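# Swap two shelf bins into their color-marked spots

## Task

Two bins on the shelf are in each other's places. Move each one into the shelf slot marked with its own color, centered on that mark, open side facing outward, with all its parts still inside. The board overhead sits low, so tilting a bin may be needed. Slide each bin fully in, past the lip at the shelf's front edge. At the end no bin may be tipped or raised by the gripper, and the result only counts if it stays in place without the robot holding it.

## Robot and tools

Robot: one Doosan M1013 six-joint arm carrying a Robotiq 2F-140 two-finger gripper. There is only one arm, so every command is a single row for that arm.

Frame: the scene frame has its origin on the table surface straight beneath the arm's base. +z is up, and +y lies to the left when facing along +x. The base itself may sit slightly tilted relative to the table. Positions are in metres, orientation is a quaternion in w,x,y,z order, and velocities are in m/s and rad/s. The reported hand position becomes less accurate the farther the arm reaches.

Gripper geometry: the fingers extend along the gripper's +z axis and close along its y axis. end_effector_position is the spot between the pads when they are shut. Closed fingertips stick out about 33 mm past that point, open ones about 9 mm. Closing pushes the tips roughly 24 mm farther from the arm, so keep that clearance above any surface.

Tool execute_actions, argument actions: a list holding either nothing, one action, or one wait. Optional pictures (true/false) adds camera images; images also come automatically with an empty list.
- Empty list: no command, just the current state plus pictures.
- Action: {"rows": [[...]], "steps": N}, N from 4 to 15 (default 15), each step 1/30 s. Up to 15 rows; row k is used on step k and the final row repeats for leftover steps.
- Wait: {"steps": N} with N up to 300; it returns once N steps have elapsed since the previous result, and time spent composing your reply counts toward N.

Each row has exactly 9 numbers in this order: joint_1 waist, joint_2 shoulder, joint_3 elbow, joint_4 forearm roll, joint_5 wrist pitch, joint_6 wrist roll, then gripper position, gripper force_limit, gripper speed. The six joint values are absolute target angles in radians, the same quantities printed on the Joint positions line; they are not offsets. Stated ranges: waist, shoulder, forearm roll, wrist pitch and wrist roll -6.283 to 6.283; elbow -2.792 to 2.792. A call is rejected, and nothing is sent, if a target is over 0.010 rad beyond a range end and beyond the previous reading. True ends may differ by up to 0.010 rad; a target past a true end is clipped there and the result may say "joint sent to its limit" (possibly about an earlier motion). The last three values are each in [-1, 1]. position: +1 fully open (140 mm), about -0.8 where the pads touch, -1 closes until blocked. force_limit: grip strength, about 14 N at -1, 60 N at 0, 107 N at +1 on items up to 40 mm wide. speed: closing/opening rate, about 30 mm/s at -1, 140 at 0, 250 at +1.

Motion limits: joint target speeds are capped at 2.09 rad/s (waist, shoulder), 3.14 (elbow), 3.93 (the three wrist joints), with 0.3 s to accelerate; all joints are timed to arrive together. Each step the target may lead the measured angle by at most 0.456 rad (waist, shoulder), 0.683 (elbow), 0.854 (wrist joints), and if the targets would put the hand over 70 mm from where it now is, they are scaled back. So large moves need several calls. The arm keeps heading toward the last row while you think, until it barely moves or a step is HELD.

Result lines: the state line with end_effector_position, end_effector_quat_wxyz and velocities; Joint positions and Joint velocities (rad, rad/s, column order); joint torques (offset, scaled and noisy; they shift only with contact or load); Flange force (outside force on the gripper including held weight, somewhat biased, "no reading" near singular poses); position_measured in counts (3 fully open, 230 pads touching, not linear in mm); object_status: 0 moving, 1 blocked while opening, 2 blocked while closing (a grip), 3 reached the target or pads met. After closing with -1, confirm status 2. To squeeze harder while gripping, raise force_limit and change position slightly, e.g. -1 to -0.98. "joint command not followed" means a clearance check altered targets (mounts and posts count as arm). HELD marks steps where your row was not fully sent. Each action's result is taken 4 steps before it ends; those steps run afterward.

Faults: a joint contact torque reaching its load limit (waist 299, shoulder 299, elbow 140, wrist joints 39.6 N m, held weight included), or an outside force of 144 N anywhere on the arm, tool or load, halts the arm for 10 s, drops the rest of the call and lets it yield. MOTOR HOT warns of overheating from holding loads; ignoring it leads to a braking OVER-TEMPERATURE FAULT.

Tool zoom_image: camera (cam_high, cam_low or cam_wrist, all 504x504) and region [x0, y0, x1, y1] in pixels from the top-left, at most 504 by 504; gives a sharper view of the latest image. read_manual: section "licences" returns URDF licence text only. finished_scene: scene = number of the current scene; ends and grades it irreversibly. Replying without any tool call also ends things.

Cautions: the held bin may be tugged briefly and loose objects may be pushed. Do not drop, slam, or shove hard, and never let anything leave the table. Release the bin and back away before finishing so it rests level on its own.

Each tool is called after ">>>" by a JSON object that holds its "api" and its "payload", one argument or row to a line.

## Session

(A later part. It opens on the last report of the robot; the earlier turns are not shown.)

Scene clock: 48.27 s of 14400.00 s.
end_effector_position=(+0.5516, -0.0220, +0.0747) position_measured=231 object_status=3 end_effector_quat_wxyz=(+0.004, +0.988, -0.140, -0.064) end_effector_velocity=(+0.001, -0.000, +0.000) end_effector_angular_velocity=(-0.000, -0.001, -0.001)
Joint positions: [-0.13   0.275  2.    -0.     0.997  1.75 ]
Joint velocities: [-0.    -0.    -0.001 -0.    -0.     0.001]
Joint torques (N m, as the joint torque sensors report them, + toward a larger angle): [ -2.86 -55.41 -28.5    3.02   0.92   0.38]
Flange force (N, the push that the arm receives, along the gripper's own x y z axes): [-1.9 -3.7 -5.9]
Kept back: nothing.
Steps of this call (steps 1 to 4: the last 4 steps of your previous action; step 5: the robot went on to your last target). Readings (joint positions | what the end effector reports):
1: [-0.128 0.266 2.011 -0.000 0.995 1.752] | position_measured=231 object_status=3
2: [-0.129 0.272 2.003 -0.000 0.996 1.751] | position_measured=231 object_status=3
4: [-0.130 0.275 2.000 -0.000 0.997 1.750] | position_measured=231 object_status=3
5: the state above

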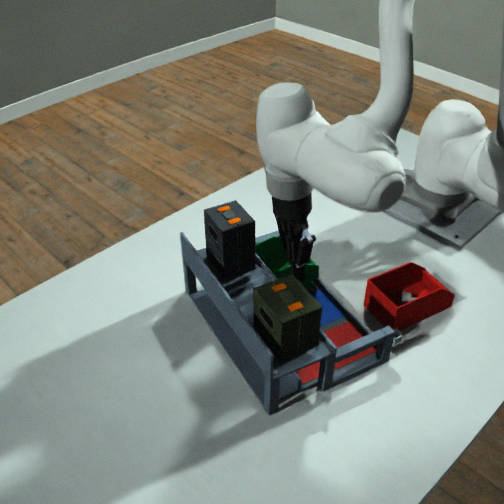

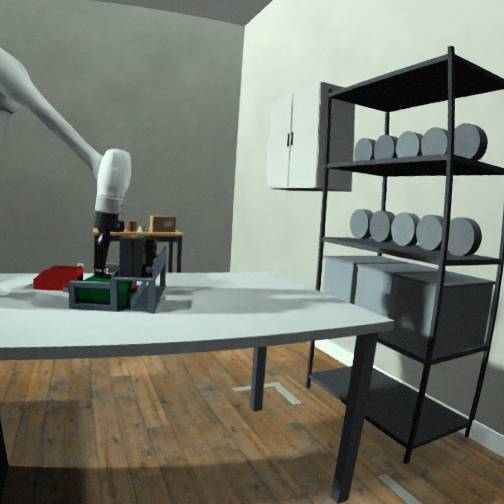

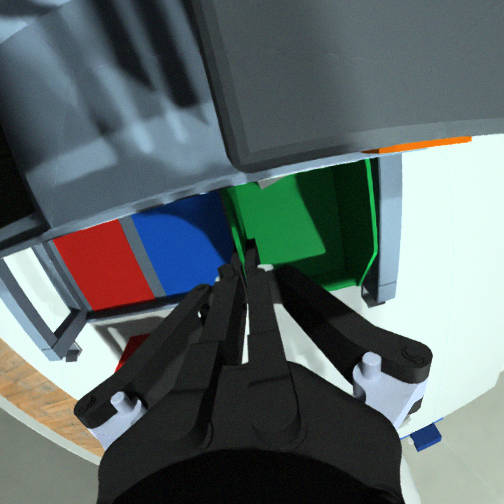

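>>> {"api": "execute_actions", "payload": {
  "actions": [
    {"rows":[[-0.1325,0.2855,1.987,0,0.9995,1.7475,-1,0.6,-0.5],[-0.1325,0.2855,1.987,0,0.9995,1.7475,-1,0.6,-0.5],[-0.1325,0.2855,1.987,0,0.9995,1.7475,-1,0.6,-0.5],[-0.1325,0.2855,1.987,0,0.9995,1.7475,-1,0.6,-0.5],[-0.1325,0.272,2.01,0,0.958,1.7475,-1,0.6,-0.5],[-0.1325,0.272,2.01,0,0.958,1.7475,-1,0.6,-0.5],[-0.1325,0.258,2.033,0,0.916,1.7475,-1,0.6,-0.5],[-0.1325,0.258,2.033,0,0.916,1.7475,-1,0.6,-0.5],[-0.1325,0.245,2.056,0,0.874,1.7475,-1,0.6,-0.5],[-0.1325,0.245,2.056,0,0.874,1.7475,-1,0.6,-0.5],[-0.1325,0.231,2.079,0,0.832,1.7475,-1,0.6,-0.5]]}
  ]
}}

>>> {"api": "execute_actions", "payload": {
  "actions": [
    {"steps":6}
  ]
}}

>>> {"api": "execute_actions", "payload": {
  "actions": [
    {"rows":[[-0.1325,0.231,2.079,0,0.832,1.7475,-0.55,0.6,-0.5]],"steps":12}
  ]
}}

>>> {"api": "execute_actions", "payload": {
  "actions": [
    {"rows":[[-0.1325,0.14,2.015,0,0.987,1.7475,-0.55,0.6,0]]}
  ],
  "pictures": true
}}

>>> {"api": "zoom_image", "payload": {
  "camera": "cam_low",
  "region": [50, 250, 180, 320]
}}

>>> {"api": "zoom_image", "payload": {
  "camera": "cam_wrist",
  "region": [180, 130, 400, 330]
}}

Scene clock: 50.03 s of 14400.00 s.
end_effector_position=(+0.5564, -0.0239, +0.0666) position_measured=231 object_status=3 end_effector_quat_wxyz=(+0.002, +0.990, -0.141, -0.022) end_effector_velocity=(-0.013, +0.001, -0.032) end_effector_angular_velocity=(-0.045, -0.430, +0.001)
Joint positions: [-0.132  0.25   2.048 -0.     0.888  1.747]
Joint velocities: [-0.    -0.182  0.311 -0.    -0.561  0.   ]
Joint torques (N m, as the joint torque sensors report them, + toward a larger angle): [ -6.26 -48.63 -33.69   3.14   0.46  -0.18]
Flange force (N, the push that the arm receives, along the gripper's own x y z axes): [-1.9 -6.4 -2.6]
Steps of this call (steps 1 to 30: the robot went on to your last target; steps 31 to 42: nothing new was sent; steps 43 to 53: the first 11 steps of this action). Readings (joint positions | what the end effector reports):
43: [-0.130 0.275 2.000 -0.000 0.997 1.750] | position_measured=231 object_status=3
44: [-0.131 0.278 1.996 -0.000 0.998 1.749] | position_measured=231 object_status=3
46: [-0.132 0.285 1.987 -0.000 0.999 1.748] | position_measured=231 object_status=3
50: [-0.132 0.270 2.013 -0.000 0.952 1.748] | position_measured=231 object_status=3
53: the state above

Scene clock: 50.23 s of 14400.00 s.
end_effector_position=(+0.5555, -0.0238, +0.0641) position_measured=231 object_status=3 end_effector_quat_wxyz=(+0.002, +0.990, -0.141, +0.000) end_effector_velocity=(-0.001, +0.000, -0.001) end_effector_angular_velocity=(+0.000, +0.000, +0.001)
Joint positions: [-0.132  0.231  2.079 -0.     0.832  1.747]
Joint velocities: [ 0.    -0.     0.002  0.    -0.002 -0.001]
Joint torques (N m, as the joint torque sensors report them, + toward a larger angle): [ -1.85 -56.26 -32.08   2.41  -0.24  -0.06]
Flange force (N, the push that the arm receives, along the gripper's own x y z axes): [-0.7 -3.2 2.6]
Kept back: nothing.
Steps of this call (steps 1 to 4: the last 4 steps of your previous action; steps 5 to 6: the robot went on to your last target). Readings (joint positions | what the end effector reports):
1: [-0.132 0.243 2.060 -0.000 0.867 1.747] | position_measured=231 object_status=3
2: [-0.132 0.236 2.071 -0.000 0.846 1.747] | position_measured=231 object_status=3
4: [-0.132 0.231 2.079 -0.000 0.833 1.747] | position_measured=231 object_status=3
6: the state above

Scene clock: 50.50 s of 14400.00 s.
end_effector_position=(+0.5554, -0.0238, +0.0640) position_measured=201 object_status=0 end_effector_quat_wxyz=(+0.002, +0.990, -0.141, +0.000) end_effector_velocity=(+0.000, +0.000, -0.000) end_effector_angular_velocity=(+0.001, +0.000, -0.001)
Joint positions: [-0.132  0.231  2.079 -0.     0.832  1.747]
Joint velocities: [-0.     0.    -0.     0.001  0.     0.001]
Joint torques (N m, as the joint torque sensors report them, + toward a larger angle): [ -3.64 -48.41 -29.08   2.45   0.65   0.07]
Flange force (N, the push that the arm receives, along the gripper's own x y z axes): [-6.1 -4.7 -7.2]
Steps of this call (steps 1 to 8: the first 8 steps of this action). Readings (joint positions | what the end effector reports):
1: [-0.132 0.231 2.079 -0.000 0.832 1.747] | position_measured=231 object_status=0
2: [-0.132 0.231 2.079 -0.000 0.832 1.747] | position_measured=231 object_status=0
4: [-0.132 0.231 2.079 -0.000 0.832 1.747] | position_measured=219 object_status=0
8: the state above

Scene clock: 51.00 s of 14400.00 s.
end_effector_position=(+0.5531, -0.0233, +0.1428) position_measured=199 object_status=3 end_effector_quat_wxyz=(+0.002, +0.990, -0.141, +0.001) end_effector_velocity=(+0.000, -0.000, -0.001) end_effector_angular_velocity=(+0.000, +0.002, +0.000)
Joint positions: [-0.133  0.14   2.015  0.     0.987  1.747]
Joint velocities: [-0.     0.002 -0.001 -0.     0.001 -0.   ]
Joint torques (N m, as the joint torque sensors report them, + toward a larger angle): [ -0.41 -47.8  -31.68   3.05   0.25  -0.05]
Flange force (N, the push that the arm receives, along the gripper's own x y z axes): [2.4 -1.7 -6.9]
Steps of this call (steps 1 to 4: the last 4 steps of your previous action; steps 5 to 15: the first 11 steps of this action). Readings (joint positions | what the end effector reports):
5: [-0.132 0.231 2.079 -0.000 0.832 1.747] | position_measured=199 object_status=0
6: [-0.133 0.227 2.077 -0.000 0.838 1.747] | position_measured=199 object_status=3
8: [-0.133 0.198 2.056 -0.000 0.889 1.747] | position_measured=199 object_status=3
12: [-0.133 0.140 2.015 0.000 0.986 1.747] | position_measured=199 object_status=3
15: the state above

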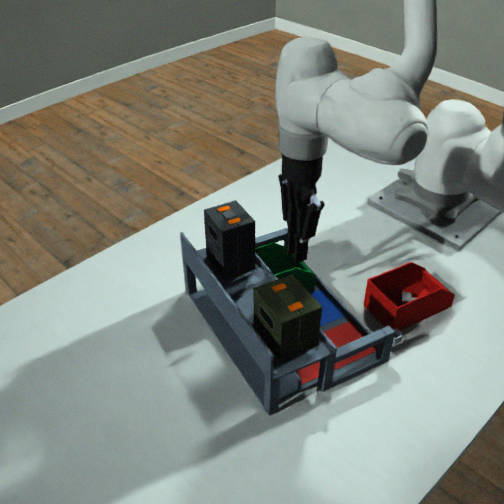

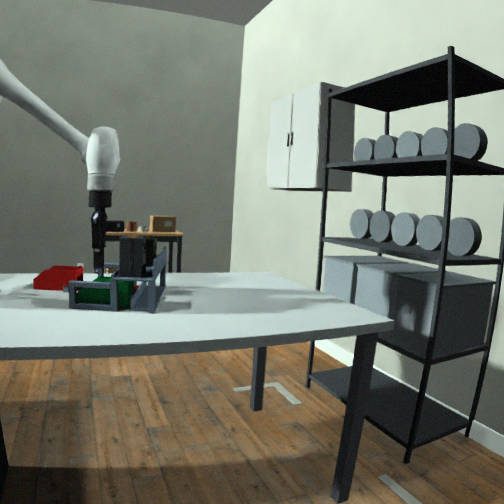

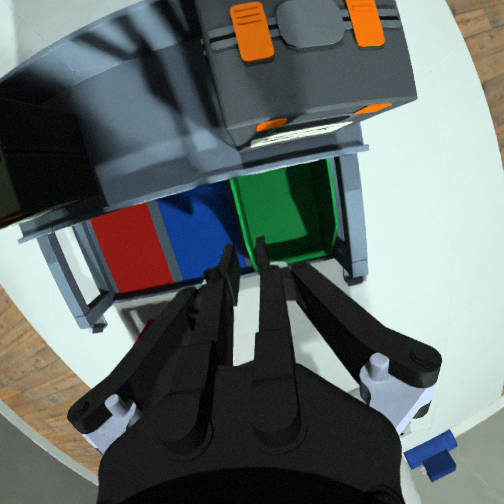

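Region (50, 250, 180, 320) of cam_low's 504x504 image, scaled by 3.877, with more detail than that image has; it fills the top 271 rows of this view, and the rest is white.

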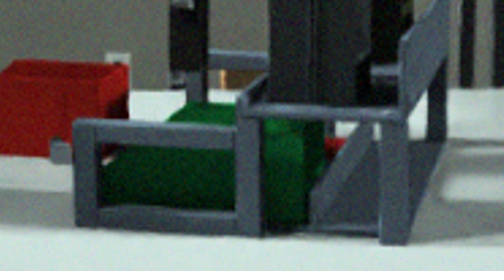

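Region (180, 130, 400, 330) of cam_wrist's 504x504 image, scaled by 2.291, with more detail than that image has; it fills the top 458 rows of this view, and the rest is white.

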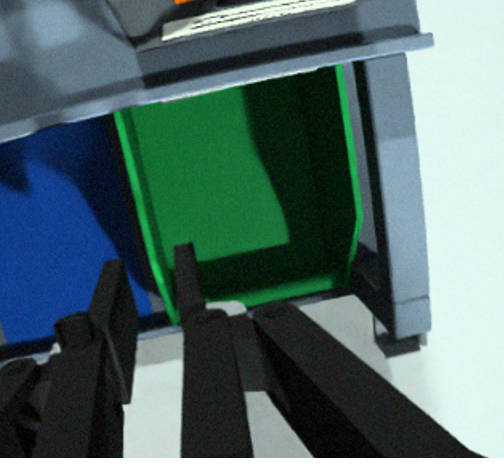

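>>> {"api": "execute_actions", "payload": {
  "actions": [
    {"rows":[[0.252,-0.118,2.304,0,0.9555,2.132,-0.5,0.6,0]]}
  ]
}}

>>> {"api": "execute_actions", "payload": {
  "actions": [
    {"steps":15}
  ]
}}

>>> {"api": "execute_actions", "payload": {
  "actions": [
    {"rows":[[0.252,-0.07,2.342,0,0.87,2.132,-0.5,0.6,0]]}
  ],
  "pictures": true
}}

Scene clock: 51.60 s of 14400.00 s.
end_effector_position=(+0.4532, +0.0835, +0.1403) position_measured=192 object_status=3 end_effector_quat_wxyz=(+0.002, +0.990, -0.140, +0.000) end_effector_velocity=(-0.399, +0.312, -0.029) end_effector_angular_velocity=(+0.000, -0.004, +0.003)
Joint positions: [ 0.079 -0.002  2.174  0.     0.97   1.959]
Joint velocities: [ 0.766 -0.515  0.574  0.001 -0.063  0.763]
Joint torques (N m, as the joint torque sensors report them, + toward a larger angle): [ -1.62 -32.29 -31.26   2.68   0.6    0.05]
Flange force (N, the push that the arm receives, along the gripper's own x y z axes): [-2.6 1.2 -4.4]
Steps of this call (steps 1 to 4: the last 4 steps of your previous action; steps 5 to 7: the robot went on to your last target; steps 8 to 18: the first 11 steps of this action). Readings (joint positions | what the end effector reports):
8: [-0.132 0.140 2.015 0.000 0.987 1.747] | position_measured=199 object_status=0
9: [-0.129 0.138 2.017 0.000 0.987 1.750] | position_measured=196 object_status=0
11: [-0.100 0.118 2.040 0.000 0.984 1.781] | position_measured=192 object_status=0
15: [0.002 0.050 2.117 0.000 0.976 1.882] | position_measured=192 object_status=3
18: the state above

Scene clock: 52.10 s of 14400.00 s.
end_effector_position=(+0.3591, +0.1393, +0.1294) position_measured=192 object_status=3 end_effector_quat_wxyz=(+0.002, +0.990, -0.140, +0.001) end_effector_velocity=(+0.000, -0.000, +0.000) end_effector_angular_velocity=(-0.000, -0.000, +0.000)
Joint positions: [ 0.252 -0.118  2.304 -0.     0.955  2.132]
Joint velocities: [ 0. -0. -0. -0.  0.  0.]
Joint torques (N m, as the joint torque sensors report them, + toward a larger angle): [ -1.47 -21.68 -30.69   2.84   0.46   0.29]
Flange force (N, the push that the arm receives, along the gripper's own x y z axes): [2.4 -5.4 -3.0]
Kept back: nothing.
Steps of this call (steps 1 to 4: the last 4 steps of your previous action; steps 5 to 15: the robot went on to your last target). Readings (joint positions | what the end effector reports):
1: [0.105 -0.019 2.194 0.000 0.968 1.985] | position_measured=192 object_status=3
2: [0.131 -0.037 2.213 0.000 0.966 2.011] | position_measured=192 object_status=3
4: [0.184 -0.073 2.253 0.000 0.961 2.064] | position_measured=192 object_status=3
8: [0.251 -0.117 2.303 -0.000 0.956 2.131] | position_measured=192 object_status=3
15: the state above

Scene clock: 52.47 s of 14400.00 s.
end_effector_position=(+0.3591, +0.1391, +0.0942) position_measured=192 object_status=3 end_effector_quat_wxyz=(+0.002, +0.990, -0.140, +0.000) end_effector_velocity=(+0.000, +0.000, +0.000) end_effector_angular_velocity=(+0.000, -0.001, +0.000)
Joint positions: [ 0.252 -0.07   2.342 -0.     0.87   2.132]
Joint velocities: [-0.    -0.001  0.     0.    -0.001 -0.   ]
Joint torques (N m, as the joint torque sensors report them, + toward a larger angle): [ -0.43 -22.33 -30.08   2.94   0.53  -0.01]
Flange force (N, the push that the arm receives, along the gripper's own x y z axes): [-1.8 -0.1 -5.0]
Steps of this call (steps 1 to 11: the first 11 steps of this action). Readings (joint positions | what the end effector reports):
1: [0.252 -0.118 2.304 -0.000 0.955 2.132] | position_measured=192 object_status=3
2: [0.252 -0.115 2.307 -0.000 0.948 2.132] | position_measured=192 object_status=3
4: [0.252 -0.088 2.329 -0.000 0.900 2.132] | position_measured=192 object_status=3
8: [0.252 -0.070 2.342 -0.000 0.870 2.132] | position_measured=192 object_status=3
11: the state above

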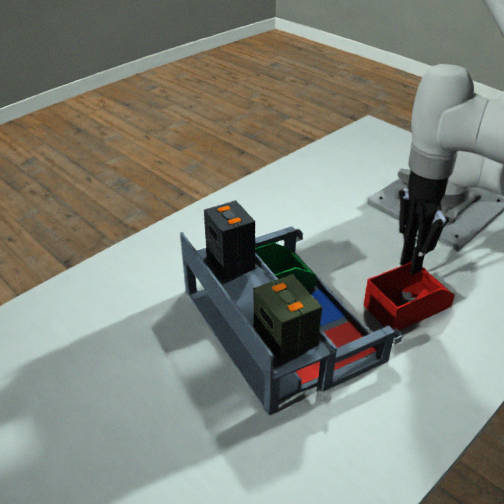

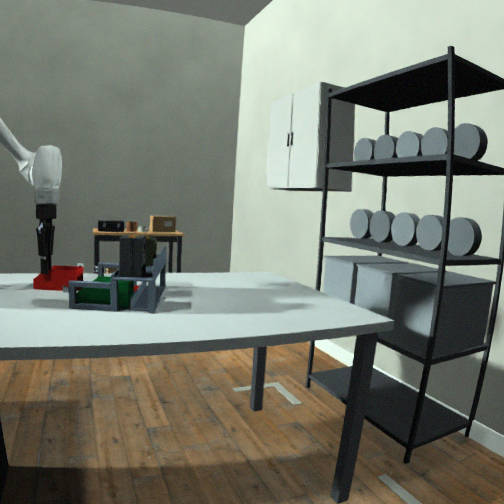

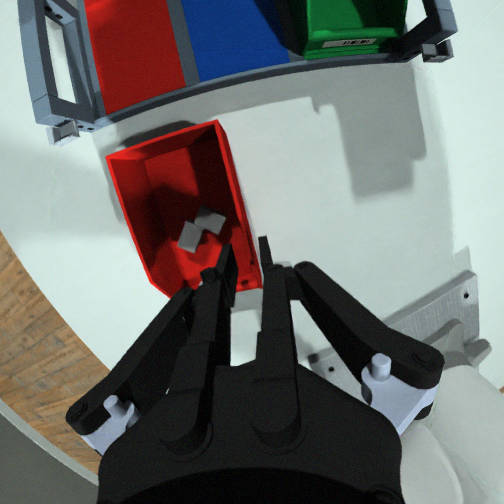

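>>> {"api": "execute_actions", "payload": {
  "actions": [
    {"rows":[[0.245,-0.07,2.342,0,0.87,2.125,-0.58,0.6,0],[0.245,-0.07,2.342,0,0.87,2.125,-0.58,0.6,0],[0.245,-0.07,2.342,0,0.87,2.125,-0.58,0.6,0],[0.245,-0.045,2.358,0,0.829,2.125,-0.58,0.6,0],[0.245,-0.045,2.358,0,0.829,2.125,-0.58,0.6,0],[0.245,-0.045,2.358,0,0.829,2.125,-0.58,0.6,0],[0.245,-0.022,2.3725,0,0.791,2.125,-0.58,0.6,0]]}
  ]
}}

>>> {"api": "execute_actions", "payload": {
  "actions": [
    {"rows":[[0.245,-0.022,2.3725,0,0.791,2.125,-1,0.6,-0.5]]}
  ]
}}

>>> {"api": "execute_actions", "payload": {
  "actions": [
    {"rows":[[0.245,-0.118,2.304,0,0.9555,2.125,-1,0.6,-0.5]]}
  ],
  "pictures": true
}}

Scene clock: 53.00 s of 14400.00 s.
end_effector_position=(+0.3604, +0.1366, +0.0633) position_measured=202 object_status=0 end_effector_quat_wxyz=(+0.002, +0.990, -0.141, +0.001) end_effector_velocity=(+0.006, +0.002, -0.002) end_effector_angular_velocity=(+0.004, -0.014, +0.000)
Joint positions: [ 0.245 -0.022  2.372  0.     0.791  2.125]
Joint velocities: [ 0.     0.006  0.     0.    -0.021 -0.   ]
Joint torques (N m, as the joint torque sensors report them, + toward a larger angle): [  1.94 -38.32 -31.38   2.88   0.55  -0.03]
Flange force (N, the push that the arm receives, along the gripper's own x y z axes): [0.7 -0.6 -7.1]
Steps of this call (steps 1 to 4: the last 4 steps of your previous action; step 5: the robot went on to your last target; steps 6 to 16: the first 11 steps of this action). Readings (joint positions | what the end effector reports):
6: [0.252 -0.070 2.342 -0.000 0.870 2.132] | position_measured=192 object_status=0
7: [0.249 -0.070 2.342 -0.000 0.870 2.130] | position_measured=195 object_status=0
9: [0.245 -0.070 2.342 -0.000 0.870 2.126] | position_measured=202 object_status=0
13: [0.245 -0.039 2.362 0.000 0.819 2.125] | position_measured=202 object_status=0
16: the state above

Scene clock: 53.50 s of 14400.00 s.
end_effector_position=(+0.3605, +0.1366, +0.0632) position_measured=231 object_status=0 end_effector_quat_wxyz=(+0.002, +0.990, -0.141, +0.001) end_effector_velocity=(+0.001, +0.000, +0.000) end_effector_angular_velocity=(+0.000, -0.001, +0.000)
Joint positions: [ 0.245 -0.022  2.372  0.     0.791  2.125]
Joint velocities: [ 0.    -0.    -0.001 -0.    -0.001 -0.   ]
Joint torques (N m, as the joint torque sensors report them, + toward a larger angle): [ -2.13 -17.56 -19.92   1.73  -0.1   -0.02]
Flange force (N, the push that the arm receives, along the gripper's own x y z axes): [-3.6 -4.1 -25.4]
Steps of this call (steps 1 to 4: the last 4 steps of your previous action; steps 5 to 15: the first 11 steps of this action). Readings (joint positions | what the end effector reports):
5: [0.245 -0.022 2.372 0.000 0.791 2.125] | position_measured=202 object_status=0
6: [0.245 -0.022 2.372 0.000 0.791 2.125] | position_measured=204 object_status=0
8: [0.245 -0.022 2.372 0.000 0.791 2.125] | position_measured=213 object_status=0
12: [0.245 -0.022 2.372 0.000 0.791 2.125] | position_measured=231 object_status=0
15: the state above

Scene clock: 54.00 s of 14400.00 s.
end_effector_position=(+0.3600, +0.1367, +0.1294) position_measured=231 object_status=3 end_effector_quat_wxyz=(+0.002, +0.990, -0.140, +0.001) end_effector_velocity=(-0.001, -0.000, -0.000) end_effector_angular_velocity=(-0.000, +0.001, +0.000)
Joint positions: [ 0.245 -0.118  2.304 -0.     0.955  2.125]
Joint velocities: [ 0.    -0.     0.001  0.     0.    -0.   ]
Joint torques (N m, as the joint torque sensors report them, + toward a larger angle): [ -2.66 -22.02 -34.85   3.4    0.51   0.36]
Flange force (N, the push that the arm receives, along the gripper's own x y z axes): [-4.3 -4.5 -0.2]
Steps of this call (steps 1 to 4: the last 4 steps of your previous action; steps 5 to 15: the first 11 steps of this action). Readings (joint positions | what the end effector reports):
5: [0.245 -0.022 2.372 0.000 0.791 2.125] | position_measured=231 object_status=3
6: [0.245 -0.025 2.370 -0.000 0.797 2.125] | position_measured=231 object_status=3
8: [0.245 -0.055 2.349 -0.000 0.848 2.125] | position_measured=231 object_status=3
12: [0.245 -0.118 2.304 -0.000 0.954 2.125] | position_measured=231 object_status=3
15: the state above

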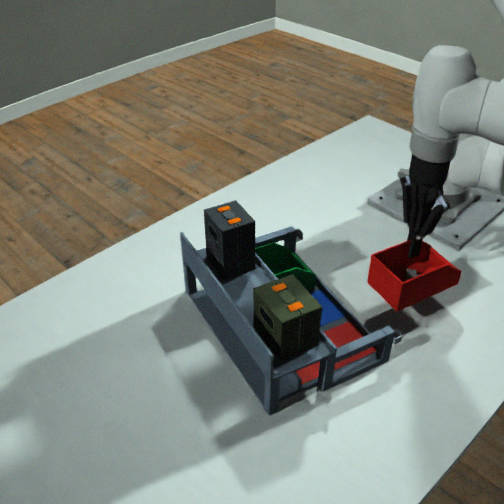

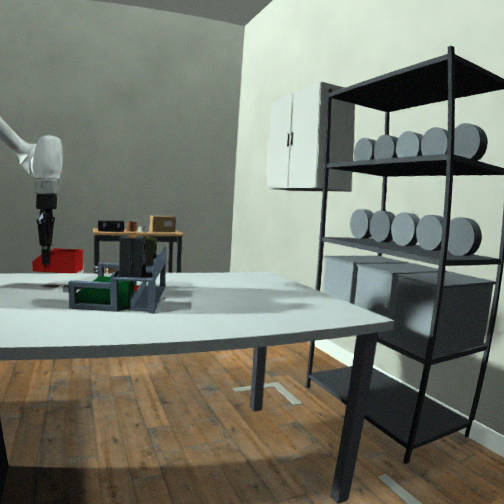

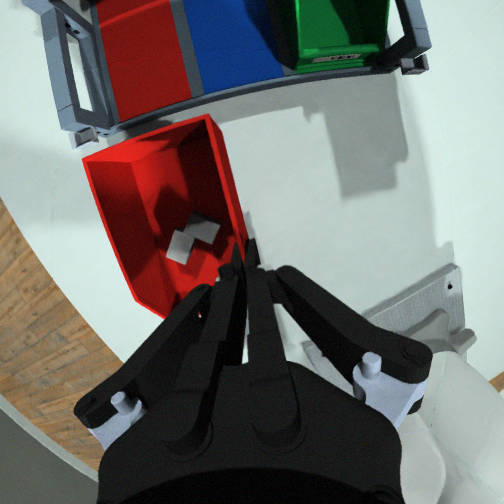

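>>> {"api": "execute_actions", "payload": {
  "actions": [
    {"rows":[[0.089,0.18,1.969,0.064,1.123,1.935,-1,0.6,-0.5]]}
  ]
}}

>>> {"api": "execute_actions", "payload": {
  "actions": [
    {"steps":15}
  ]
}}

>>> {"api": "execute_actions", "payload": {
  "actions": [
    {"rows":[[0.089,0.2,1.982,0.064,1.09,1.935,-1,0.6,-0.5],[0.089,0.2,1.982,0.064,1.09,1.935,-1,0.6,-0.5],[0.089,0.2,1.982,0.064,1.09,1.935,-1,0.6,-0.5],[0.089,0.222,1.996,0.064,1.054,1.935,-1,0.6,-0.5],[0.089,0.222,1.996,0.064,1.054,1.935,-1,0.6,-0.5],[0.089,0.222,1.996,0.064,1.054,1.935,-1,0.6,-0.5],[0.089,0.242,2.008,0.064,1.022,1.935,-1,0.6,-0.5]]}
  ]
}}

>>> {"api": "execute_actions", "payload": {
  "actions": [
    {"rows":[[0.0825,0.2585,1.988,0.064,1.025,1.928,-1,0.6,-0.5],[0.0825,0.2585,1.988,0.064,1.025,1.928,-1,0.6,-0.5],[0.0825,0.2585,1.988,0.064,1.025,1.928,-1,0.6,-0.5],[0.077,0.271,1.975,0.064,1.026,1.923,-1,0.6,-0.5],[0.077,0.271,1.975,0.064,1.026,1.923,-1,0.6,-0.5],[0.077,0.271,1.975,0.064,1.026,1.923,-1,0.6,-0.5],[0.0715,0.2835,1.961,0.064,1.027,1.917,-1,0.6,-0.5]]}
  ],
  "pictures": true
}}

>>> {"api": "zoom_image", "payload": {
  "camera": "cam_high",
  "region": [260, 250, 420, 410]
}}

Scene clock: 54.63 s of 14400.00 s.
end_effector_position=(+0.4910, +0.1243, +0.1452) position_measured=231 object_status=3 end_effector_quat_wxyz=(-0.005, +0.989, -0.140, -0.055) end_effector_velocity=(+0.461, -0.096, +0.001) end_effector_angular_velocity=(+0.160, +0.365, +0.009)
Joint positions: [0.122 0.117 2.04  0.05  1.087 1.975]
Joint velocities: [-0.434  0.826 -0.924  0.176  0.46  -0.525]
Joint torques (N m, as the joint torque sensors report them, + toward a larger angle): [ -4.59 -45.76 -31.04   3.15   1.12   0.45]
Flange force (N, the push that the arm receives, along the gripper's own x y z axes): [-1.9 -5.4 0.9]
Steps of this call (steps 1 to 4: the last 4 steps of your previous action; steps 5 to 8: the robot went on to your last target; steps 9 to 19: the first 11 steps of this action). Readings (joint positions | what the end effector reports):
9: [0.245 -0.118 2.304 0.000 0.956 2.125] | position_measured=231 object_status=3
10: [0.243 -0.114 2.300 0.001 0.958 2.123] | position_measured=231 object_status=3
12: [0.228 -0.085 2.266 0.007 0.975 2.104] | position_measured=231 object_status=3
16: [0.167 0.031 2.137 0.032 1.039 2.030] | position_measured=231 object_status=3
19: the state above

Scene clock: 55.13 s of 14400.00 s.
end_effector_position=(+0.5262, +0.1159, +0.1444) position_measured=231 object_status=3 end_effector_quat_wxyz=(-0.010, +0.988, -0.139, -0.069) end_effector_velocity=(-0.000, +0.000, +0.000) end_effector_angular_velocity=(-0.000, -0.000, +0.001)
Joint positions: [0.089 0.18  1.969 0.064 1.123 1.935]
Joint velocities: [ 0.    -0.001  0.    -0.     0.    -0.001]
Joint torques (N m, as the joint torque sensors report them, + toward a larger angle): [ -1.86 -51.04 -34.83   2.87   0.61  -0.04]
Flange force (N, the push that the arm receives, along the gripper's own x y z axes): [-4.7 -1.4 -1.0]
Kept back: nothing.
Steps of this call (steps 1 to 4: the last 4 steps of your previous action; steps 5 to 15: the robot went on to your last target). Readings (joint positions | what the end effector reports):
1: [0.109 0.143 2.011 0.056 1.102 1.959] | position_measured=231 object_status=3
2: [0.098 0.162 1.989 0.060 1.113 1.947] | position_measured=231 object_status=3
4: [0.089 0.180 1.970 0.064 1.122 1.936] | position_measured=231 object_status=3
8: [0.089 0.180 1.969 0.064 1.123 1.935] | position_measured=231 object_status=3
15: the state above

Scene clock: 55.50 s of 14400.00 s.
end_effector_position=(+0.5306, +0.1153, +0.0906) position_measured=231 object_status=3 end_effector_quat_wxyz=(-0.008, +0.987, -0.142, -0.069) end_effector_velocity=(+0.007, +0.001, -0.000) end_effector_angular_velocity=(+0.001, -0.020, -0.002)
Joint positions: [0.089 0.242 2.008 0.064 1.022 1.935]
Joint velocities: [-0.    -0.    -0.001  0.    -0.019  0.001]
Joint torques (N m, as the joint torque sensors report them, + toward a larger angle): [ -1.21 -71.93 -37.86   3.75   0.55   0.18]
Flange force (N, the push that the arm receives, along the gripper's own x y z axes): [-4.3 -3.3 -2.0]
Steps of this call (steps 1 to 11: the first 11 steps of this action). Readings (joint positions | what the end effector reports):
1: [0.089 0.180 1.969 0.064 1.123 1.935] | position_measured=231 object_status=3
2: [0.089 0.183 1.971 0.064 1.117 1.935] | position_measured=231 object_status=3
4: [0.089 0.199 1.982 0.064 1.092 1.935] | position_measured=231 object_status=3
8: [0.089 0.227 1.999 0.064 1.046 1.935] | position_measured=231 object_status=3
11: the state above

Scene clock: 56.00 s of 14400.00 s.
end_effector_position=(+0.5595, +0.1086, +0.0864) position_measured=231 object_status=3 end_effector_quat_wxyz=(-0.010, +0.988, -0.141, -0.068) end_effector_velocity=(+0.001, +0.000, +0.000) end_effector_angular_velocity=(+0.000, -0.000, +0.004)
Joint positions: [0.071 0.283 1.961 0.064 1.027 1.917]
Joint velocities: [-0.     0.001 -0.002 -0.     0.001 -0.004]
Joint torques (N m, as the joint torque sensors report them, + toward a larger angle): [  0.28 -61.95 -30.46   2.66   0.81  -0.23]
Flange force (N, the push that the arm receives, along the gripper's own x y z axes): [-2.5 -1.7 -2.5]
Steps of this call (steps 1 to 4: the last 4 steps of your previous action; steps 5 to 15: the first 11 steps of this action). Readings (joint positions | what the end effector reports):
5: [0.089 0.242 2.008 0.064 1.022 1.935] | position_measured=231 object_status=3
6: [0.088 0.245 2.003 0.064 1.023 1.933] | position_measured=231 object_status=3
8: [0.083 0.258 1.989 0.064 1.024 1.928] | position_measured=231 object_status=3
12: [0.075 0.275 1.971 0.064 1.026 1.921] | position_measured=231 object_status=3
15: the state above

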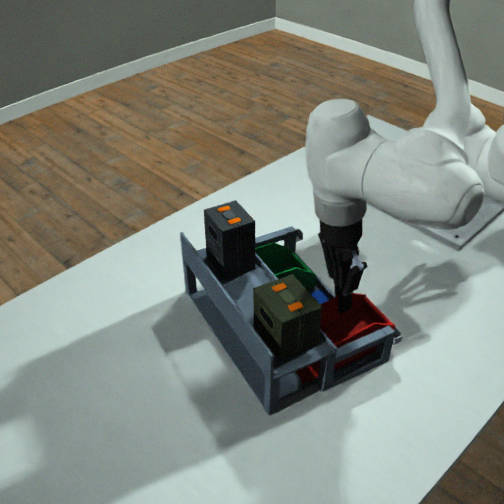

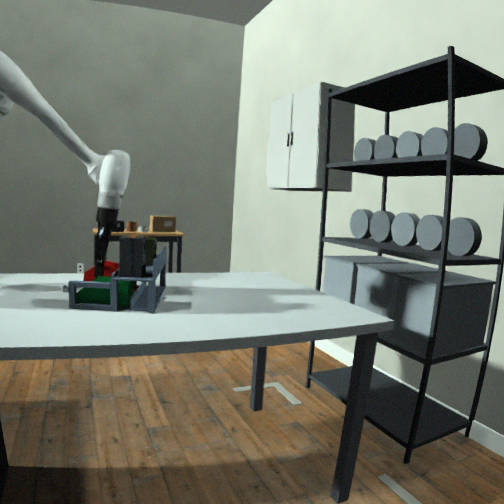

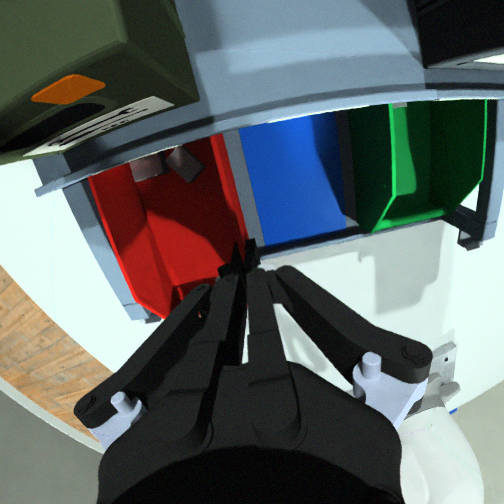

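Region (260, 250, 420, 410) of cam_high's 504x504 image, scaled by 3.150, with more detail than that image has.

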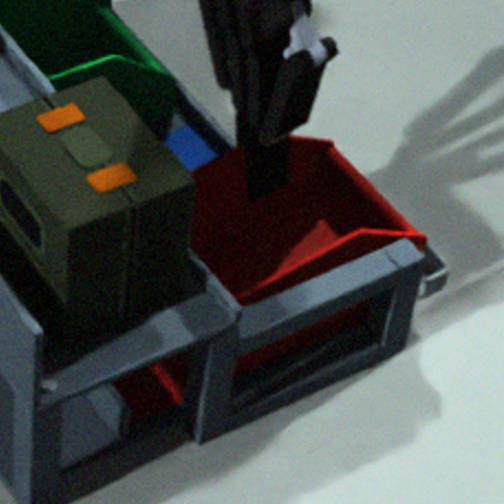

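>>> {"api": "execute_actions", "payload": {
  "actions": [
    {"rows":[[0.066,0.295,1.947,0.064,1.03,1.912,-1,0.6,-0.5],[0.066,0.295,1.947,0.064,1.03,1.912,-1,0.6,-0.5],[0.066,0.295,1.947,0.064,1.03,1.912,-1,0.6,-0.5],[0.0605,0.306,1.933,0.064,1.033,1.906,-1,0.6,-0.5],[0.0605,0.306,1.933,0.064,1.033,1.906,-1,0.6,-0.5],[0.0605,0.306,1.933,0.064,1.033,1.906,-1,0.6,-0.5],[0.055,0.317,1.919,0.064,1.036,1.901,-1,0.6,-0.5],[0.055,0.317,1.919,0.064,1.036,1.901,-1,0.6,-0.5],[0.055,0.317,1.919,0.064,1.036,1.901,-1,0.6,-0.5],[0.05,0.328,1.905,0.064,1.039,1.896,-1,0.6,-0.5]]}
  ]
}}

>>> {"api": "execute_actions", "payload": {
  "actions": [
    {"rows":[[0.057,0.315,1.9275,0.048,0.997,1.911,-1,0.6,-0.5],[0.057,0.315,1.9275,0.048,0.997,1.911,-1,0.6,-0.5],[0.064,0.302,1.95,0.032,0.9545,1.927,-1,0.6,-0.5],[0.064,0.302,1.95,0.032,0.9545,1.927,-1,0.6,-0.5],[0.071,0.2895,1.9724,0.016,0.912,1.942,-1,0.6,-0.5],[0.071,0.2895,1.9724,0.016,0.912,1.942,-1,0.6,-0.5],[0.078,0.2767,1.9948,0,0.87,1.958,-1,0.6,-0.5]]}
  ]
}}

>>> {"api": "execute_actions", "payload": {
  "actions": [
    {"rows":[[0.078,0.2767,1.9948,0,0.87,1.958,-0.55,0.6,-0.5]],"steps":12}
  ]
}}

>>> {"api": "execute_actions", "payload": {
  "actions": [
    {"rows":[[0.078,0.15,1.96,0,1.03,1.958,-0.55,0.6,0]]}
  ]
}}

>>> {"api": "execute_actions", "payload": {
  "actions": [
    {"rows":[[0.0,-0.02,2.05,0,1.11,1.88,-0.55,0.6,0]]}
  ]
}}

>>> {"api": "execute_actions", "payload": {
  "actions": [
    {"steps":8}
  ],
  "pictures": true
}}

>>> {"api": "zoom_image", "payload": {
  "camera": "cam_wrist",
  "region": [50, 60, 450, 300]
}}

>>> {"api": "zoom_image", "payload": {
  "camera": "cam_high",
  "region": [240, 220, 420, 410]
}}

Scene clock: 56.87 s of 14400.00 s.
end_effector_position=(+0.5864, +0.1006, +0.0839) position_measured=231 object_status=3 end_effector_quat_wxyz=(-0.011, +0.988, -0.141, -0.068) end_effector_velocity=(+0.132, -0.034, -0.007) end_effector_angular_velocity=(+0.013, -0.017, +0.009)
Joint positions: [0.053 0.321 1.914 0.064 1.037 1.899]
Joint velocities: [-0.075  0.169 -0.23  -0.001  0.047 -0.083]
Joint torques (N m, as the joint torque sensors report them, + toward a larger angle): [-18.79 -29.38 -37.02   3.21  -1.1    0.31]
Flange force (N, the push that the arm receives, along the gripper's own x y z axes): [-7.2 -4.2 -14.8]
Steps of this call (steps 1 to 4: the last 4 steps of your previous action; steps 5 to 15: the robot went on to your last target; steps 16 to 26: the first 11 steps of this action). Readings (joint positions | what the end effector reports):
16: [0.071 0.284 1.961 0.064 1.027 1.917] | position_measured=231 object_status=3
17: [0.070 0.287 1.957 0.064 1.028 1.915] | position_measured=231 object_status=3
19: [0.066 0.295 1.947 0.064 1.030 1.912] | position_measured=231 object_status=3
23: [0.059 0.310 1.928 0.064 1.034 1.904] | position_measured=231 object_status=3
26: the state above

Scene clock: 57.37 s of 14400.00 s.
end_effector_position=(+0.5897, +0.0972, +0.0728) position_measured=231 object_status=3 end_effector_quat_wxyz=(+0.002, +0.990, -0.140, +0.000) end_effector_velocity=(+0.006, +0.000, +0.000) end_effector_angular_velocity=(-0.002, -0.028, -0.003)
Joint positions: [0.078 0.277 1.995 0.    0.871 1.958]
Joint velocities: [ 0.002 -0.004  0.005 -0.006 -0.028  0.009]
Joint torques (N m, as the joint torque sensors report them, + toward a larger angle): [ -5.29 -53.26 -35.26   3.42   0.1   -0.05]
Flange force (N, the push that the arm receives, along the gripper's own x y z axes): [4.8 -1.0 0.8]
Steps of this call (steps 1 to 4: the last 4 steps of your previous action; steps 5 to 15: the first 11 steps of this action). Readings (joint positions | what the end effector reports):
5: [0.050 0.328 1.905 0.064 1.039 1.896] | position_measured=231 object_status=3
6: [0.051 0.327 1.908 0.062 1.034 1.897] | position_measured=231 object_status=3
8: [0.057 0.314 1.930 0.046 0.993 1.912] | position_measured=231 object_status=3
12: [0.072 0.288 1.976 0.013 0.905 1.945] | position_measured=231 object_status=3
15: the state above

Scene clock: 57.77 s of 14400.00 s.
end_effector_position=(+0.5897, +0.0972, +0.0727) position_measured=201 object_status=0 end_effector_quat_wxyz=(+0.002, +0.990, -0.141, +0.001) end_effector_velocity=(-0.001, -0.000, -0.001) end_effector_angular_velocity=(-0.000, +0.002, +0.000)
Joint positions: [0.078 0.277 1.995 0.    0.87  1.958]
Joint velocities: [-0.     0.001  0.001 -0.    -0.001 -0.   ]
Joint torques (N m, as the joint torque sensors report them, + toward a larger angle): [ -1.12 -56.27 -29.88   3.03   0.73  -0.13]
Flange force (N, the push that the arm receives, along the gripper's own x y z axes): [-2.3 -0.8 -4.2]
Steps of this call (steps 1 to 4: the last 4 steps of your previous action; steps 5 to 12: the first 8 steps of this action). Readings (joint positions | what the end effector reports):
5: [0.078 0.277 1.995 0.000 0.870 1.958] | position_measured=231 object_status=0
6: [0.078 0.277 1.995 0.000 0.870 1.958] | position_measured=231 object_status=0
8: [0.078 0.277 1.995 0.000 0.870 1.958] | position_measured=220 object_status=0
12: the state above

Scene clock: 58.27 s of 14400.00 s.
end_effector_position=(+0.5660, +0.0950, +0.1628) position_measured=199 object_status=3 end_effector_quat_wxyz=(+0.001, +0.990, -0.140, +0.002) end_effector_velocity=(-0.001, -0.000, +0.001) end_effector_angular_velocity=(-0.001, +0.001, -0.000)
Joint positions: [ 0.078  0.15   1.96  -0.     1.03   1.958]
Joint velocities: [ 0.    -0.001 -0.    -0.001  0.002  0.001]
Joint torques (N m, as the joint torque sensors report them, + toward a larger angle): [ -3.12 -53.57 -35.01   3.68   0.76   0.01]
Flange force (N, the push that the arm receives, along the gripper's own x y z axes): [-1.9 -6.6 -4.4]
Steps of this call (steps 1 to 4: the last 4 steps of your previous action; steps 5 to 15: the first 11 steps of this action). Readings (joint positions | what the end effector reports):
5: [0.078 0.277 1.995 0.000 0.870 1.958] | position_measured=199 object_status=0
6: [0.078 0.273 1.994 -0.000 0.875 1.958] | position_measured=199 object_status=3
8: [0.078 0.244 1.986 -0.000 0.912 1.958] | position_measured=199 object_status=3
12: [0.078 0.158 1.962 -0.000 1.019 1.958] | position_measured=199 object_status=3
15: the state above

Scene clock: 58.77 s of 14400.00 s.
end_effector_position=(+0.4882, +0.0485, +0.2090) position_measured=199 object_status=3 end_effector_quat_wxyz=(+0.001, +0.990, -0.141, +0.002) end_effector_velocity=(-0.009, -0.007, +0.003) end_effector_angular_velocity=(-0.000, +0.002, -0.003)
Joint positions: [ 0.   -0.02  2.05 -0.    1.11  1.88]
Joint velocities: [-0.013 -0.017  0.011 -0.     0.008 -0.01 ]
Joint torques (N m, as the joint torque sensors report them, + toward a larger angle): [  0.01 -12.47 -36.24   3.29   0.2   -0.16]
Flange force (N, the push that the arm receives, along the gripper's own x y z axes): [11.4 -2.9 4.3]
Steps of this call (steps 1 to 4: the last 4 steps of your previous action; steps 5 to 15: the first 11 steps of this action). Readings (joint positions | what the end effector reports):
5: [0.078 0.150 1.960 -0.000 1.030 1.958] | position_measured=199 object_status=3
6: [0.076 0.147 1.962 -0.000 1.032 1.957] | position_measured=199 object_status=3
8: [0.063 0.117 1.978 -0.000 1.046 1.943] | position_measured=199 object_status=3
12: [0.014 0.010 2.034 -0.000 1.096 1.894] | position_measured=199 object_status=3
15: the state above

Scene clock: 59.03 s of 14400.00 s.
end_effector_position=(+0.4879, +0.0484, +0.2089) position_measured=199 object_status=3 end_effector_quat_wxyz=(+0.001, +0.990, -0.141, +0.002) end_effector_velocity=(-0.000, -0.000, -0.000) end_effector_angular_velocity=(-0.000, +0.001, +0.000)
Joint positions: [-0.   -0.02  2.05 -0.    1.11  1.88]
Joint velocities: [-0.  0.  0. -0.  0. -0.]
Joint torques (N m, as the joint torque sensors report them, + toward a larger angle): [ -1.06 -33.55 -36.12   3.39   0.72  -0.02]
Flange force (N, the push that the arm receives, along the gripper's own x y z axes): [-1.2 -1.5 -1.5]
Kept back: nothing.
Steps of this call (steps 1 to 4: the last 4 steps of your previous action; steps 5 to 8: the robot went on to your last target). Readings (joint positions | what the end effector reports):
1: [-0.000 -0.020 2.050 -0.000 1.110 1.880] | position_measured=199 object_status=3
2: [-0.000 -0.020 2.050 -0.000 1.110 1.880] | position_measured=199 object_status=3
4: [-0.000 -0.020 2.050 -0.000 1.110 1.880] | position_measured=199 object_status=3
8: the state above

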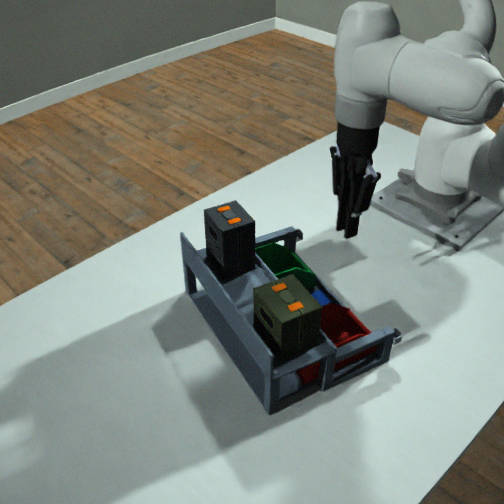

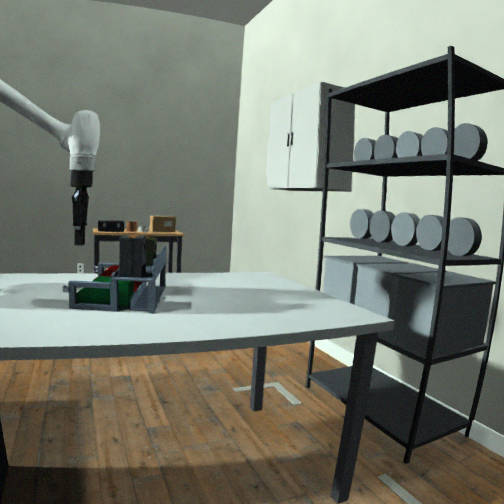

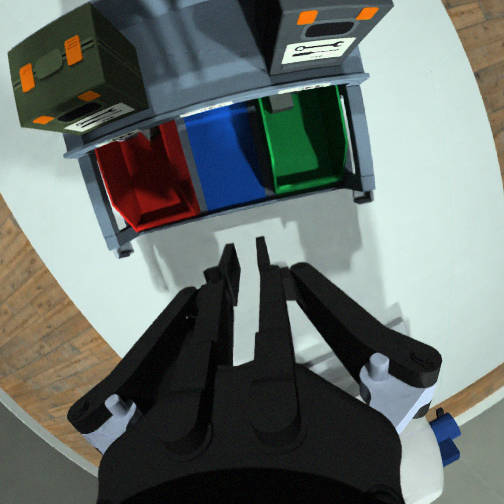

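Region (50, 60, 450, 300) of cam_wrist's 504x504 image, scaled by 1.260, with more detail than that image has; it fills the top 302 rows of this view, and the rest is white.

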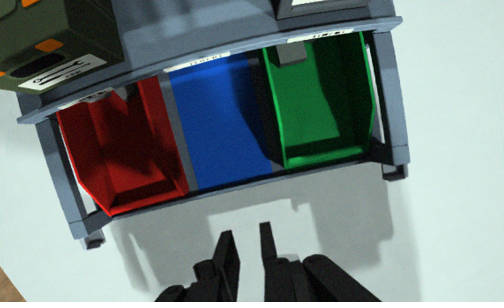

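Region (240, 220, 420, 410) of cam_high's 504x504 image, scaled by 2.653, with more detail than that image has; it fills the left 477 columns of this view, and the rest is white.

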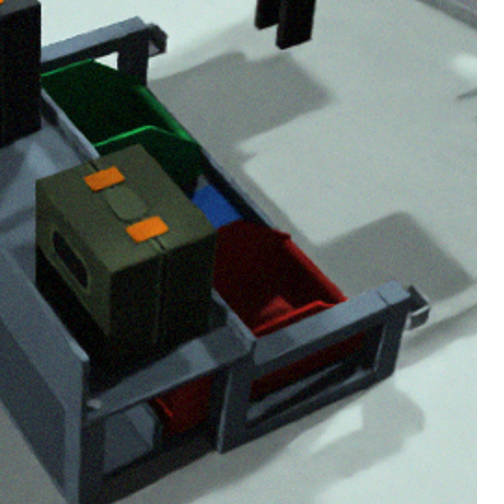

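>>> {"api": "finished_scene", "payload": {
  "scene": 1
}}

The scene is finished: the task was done.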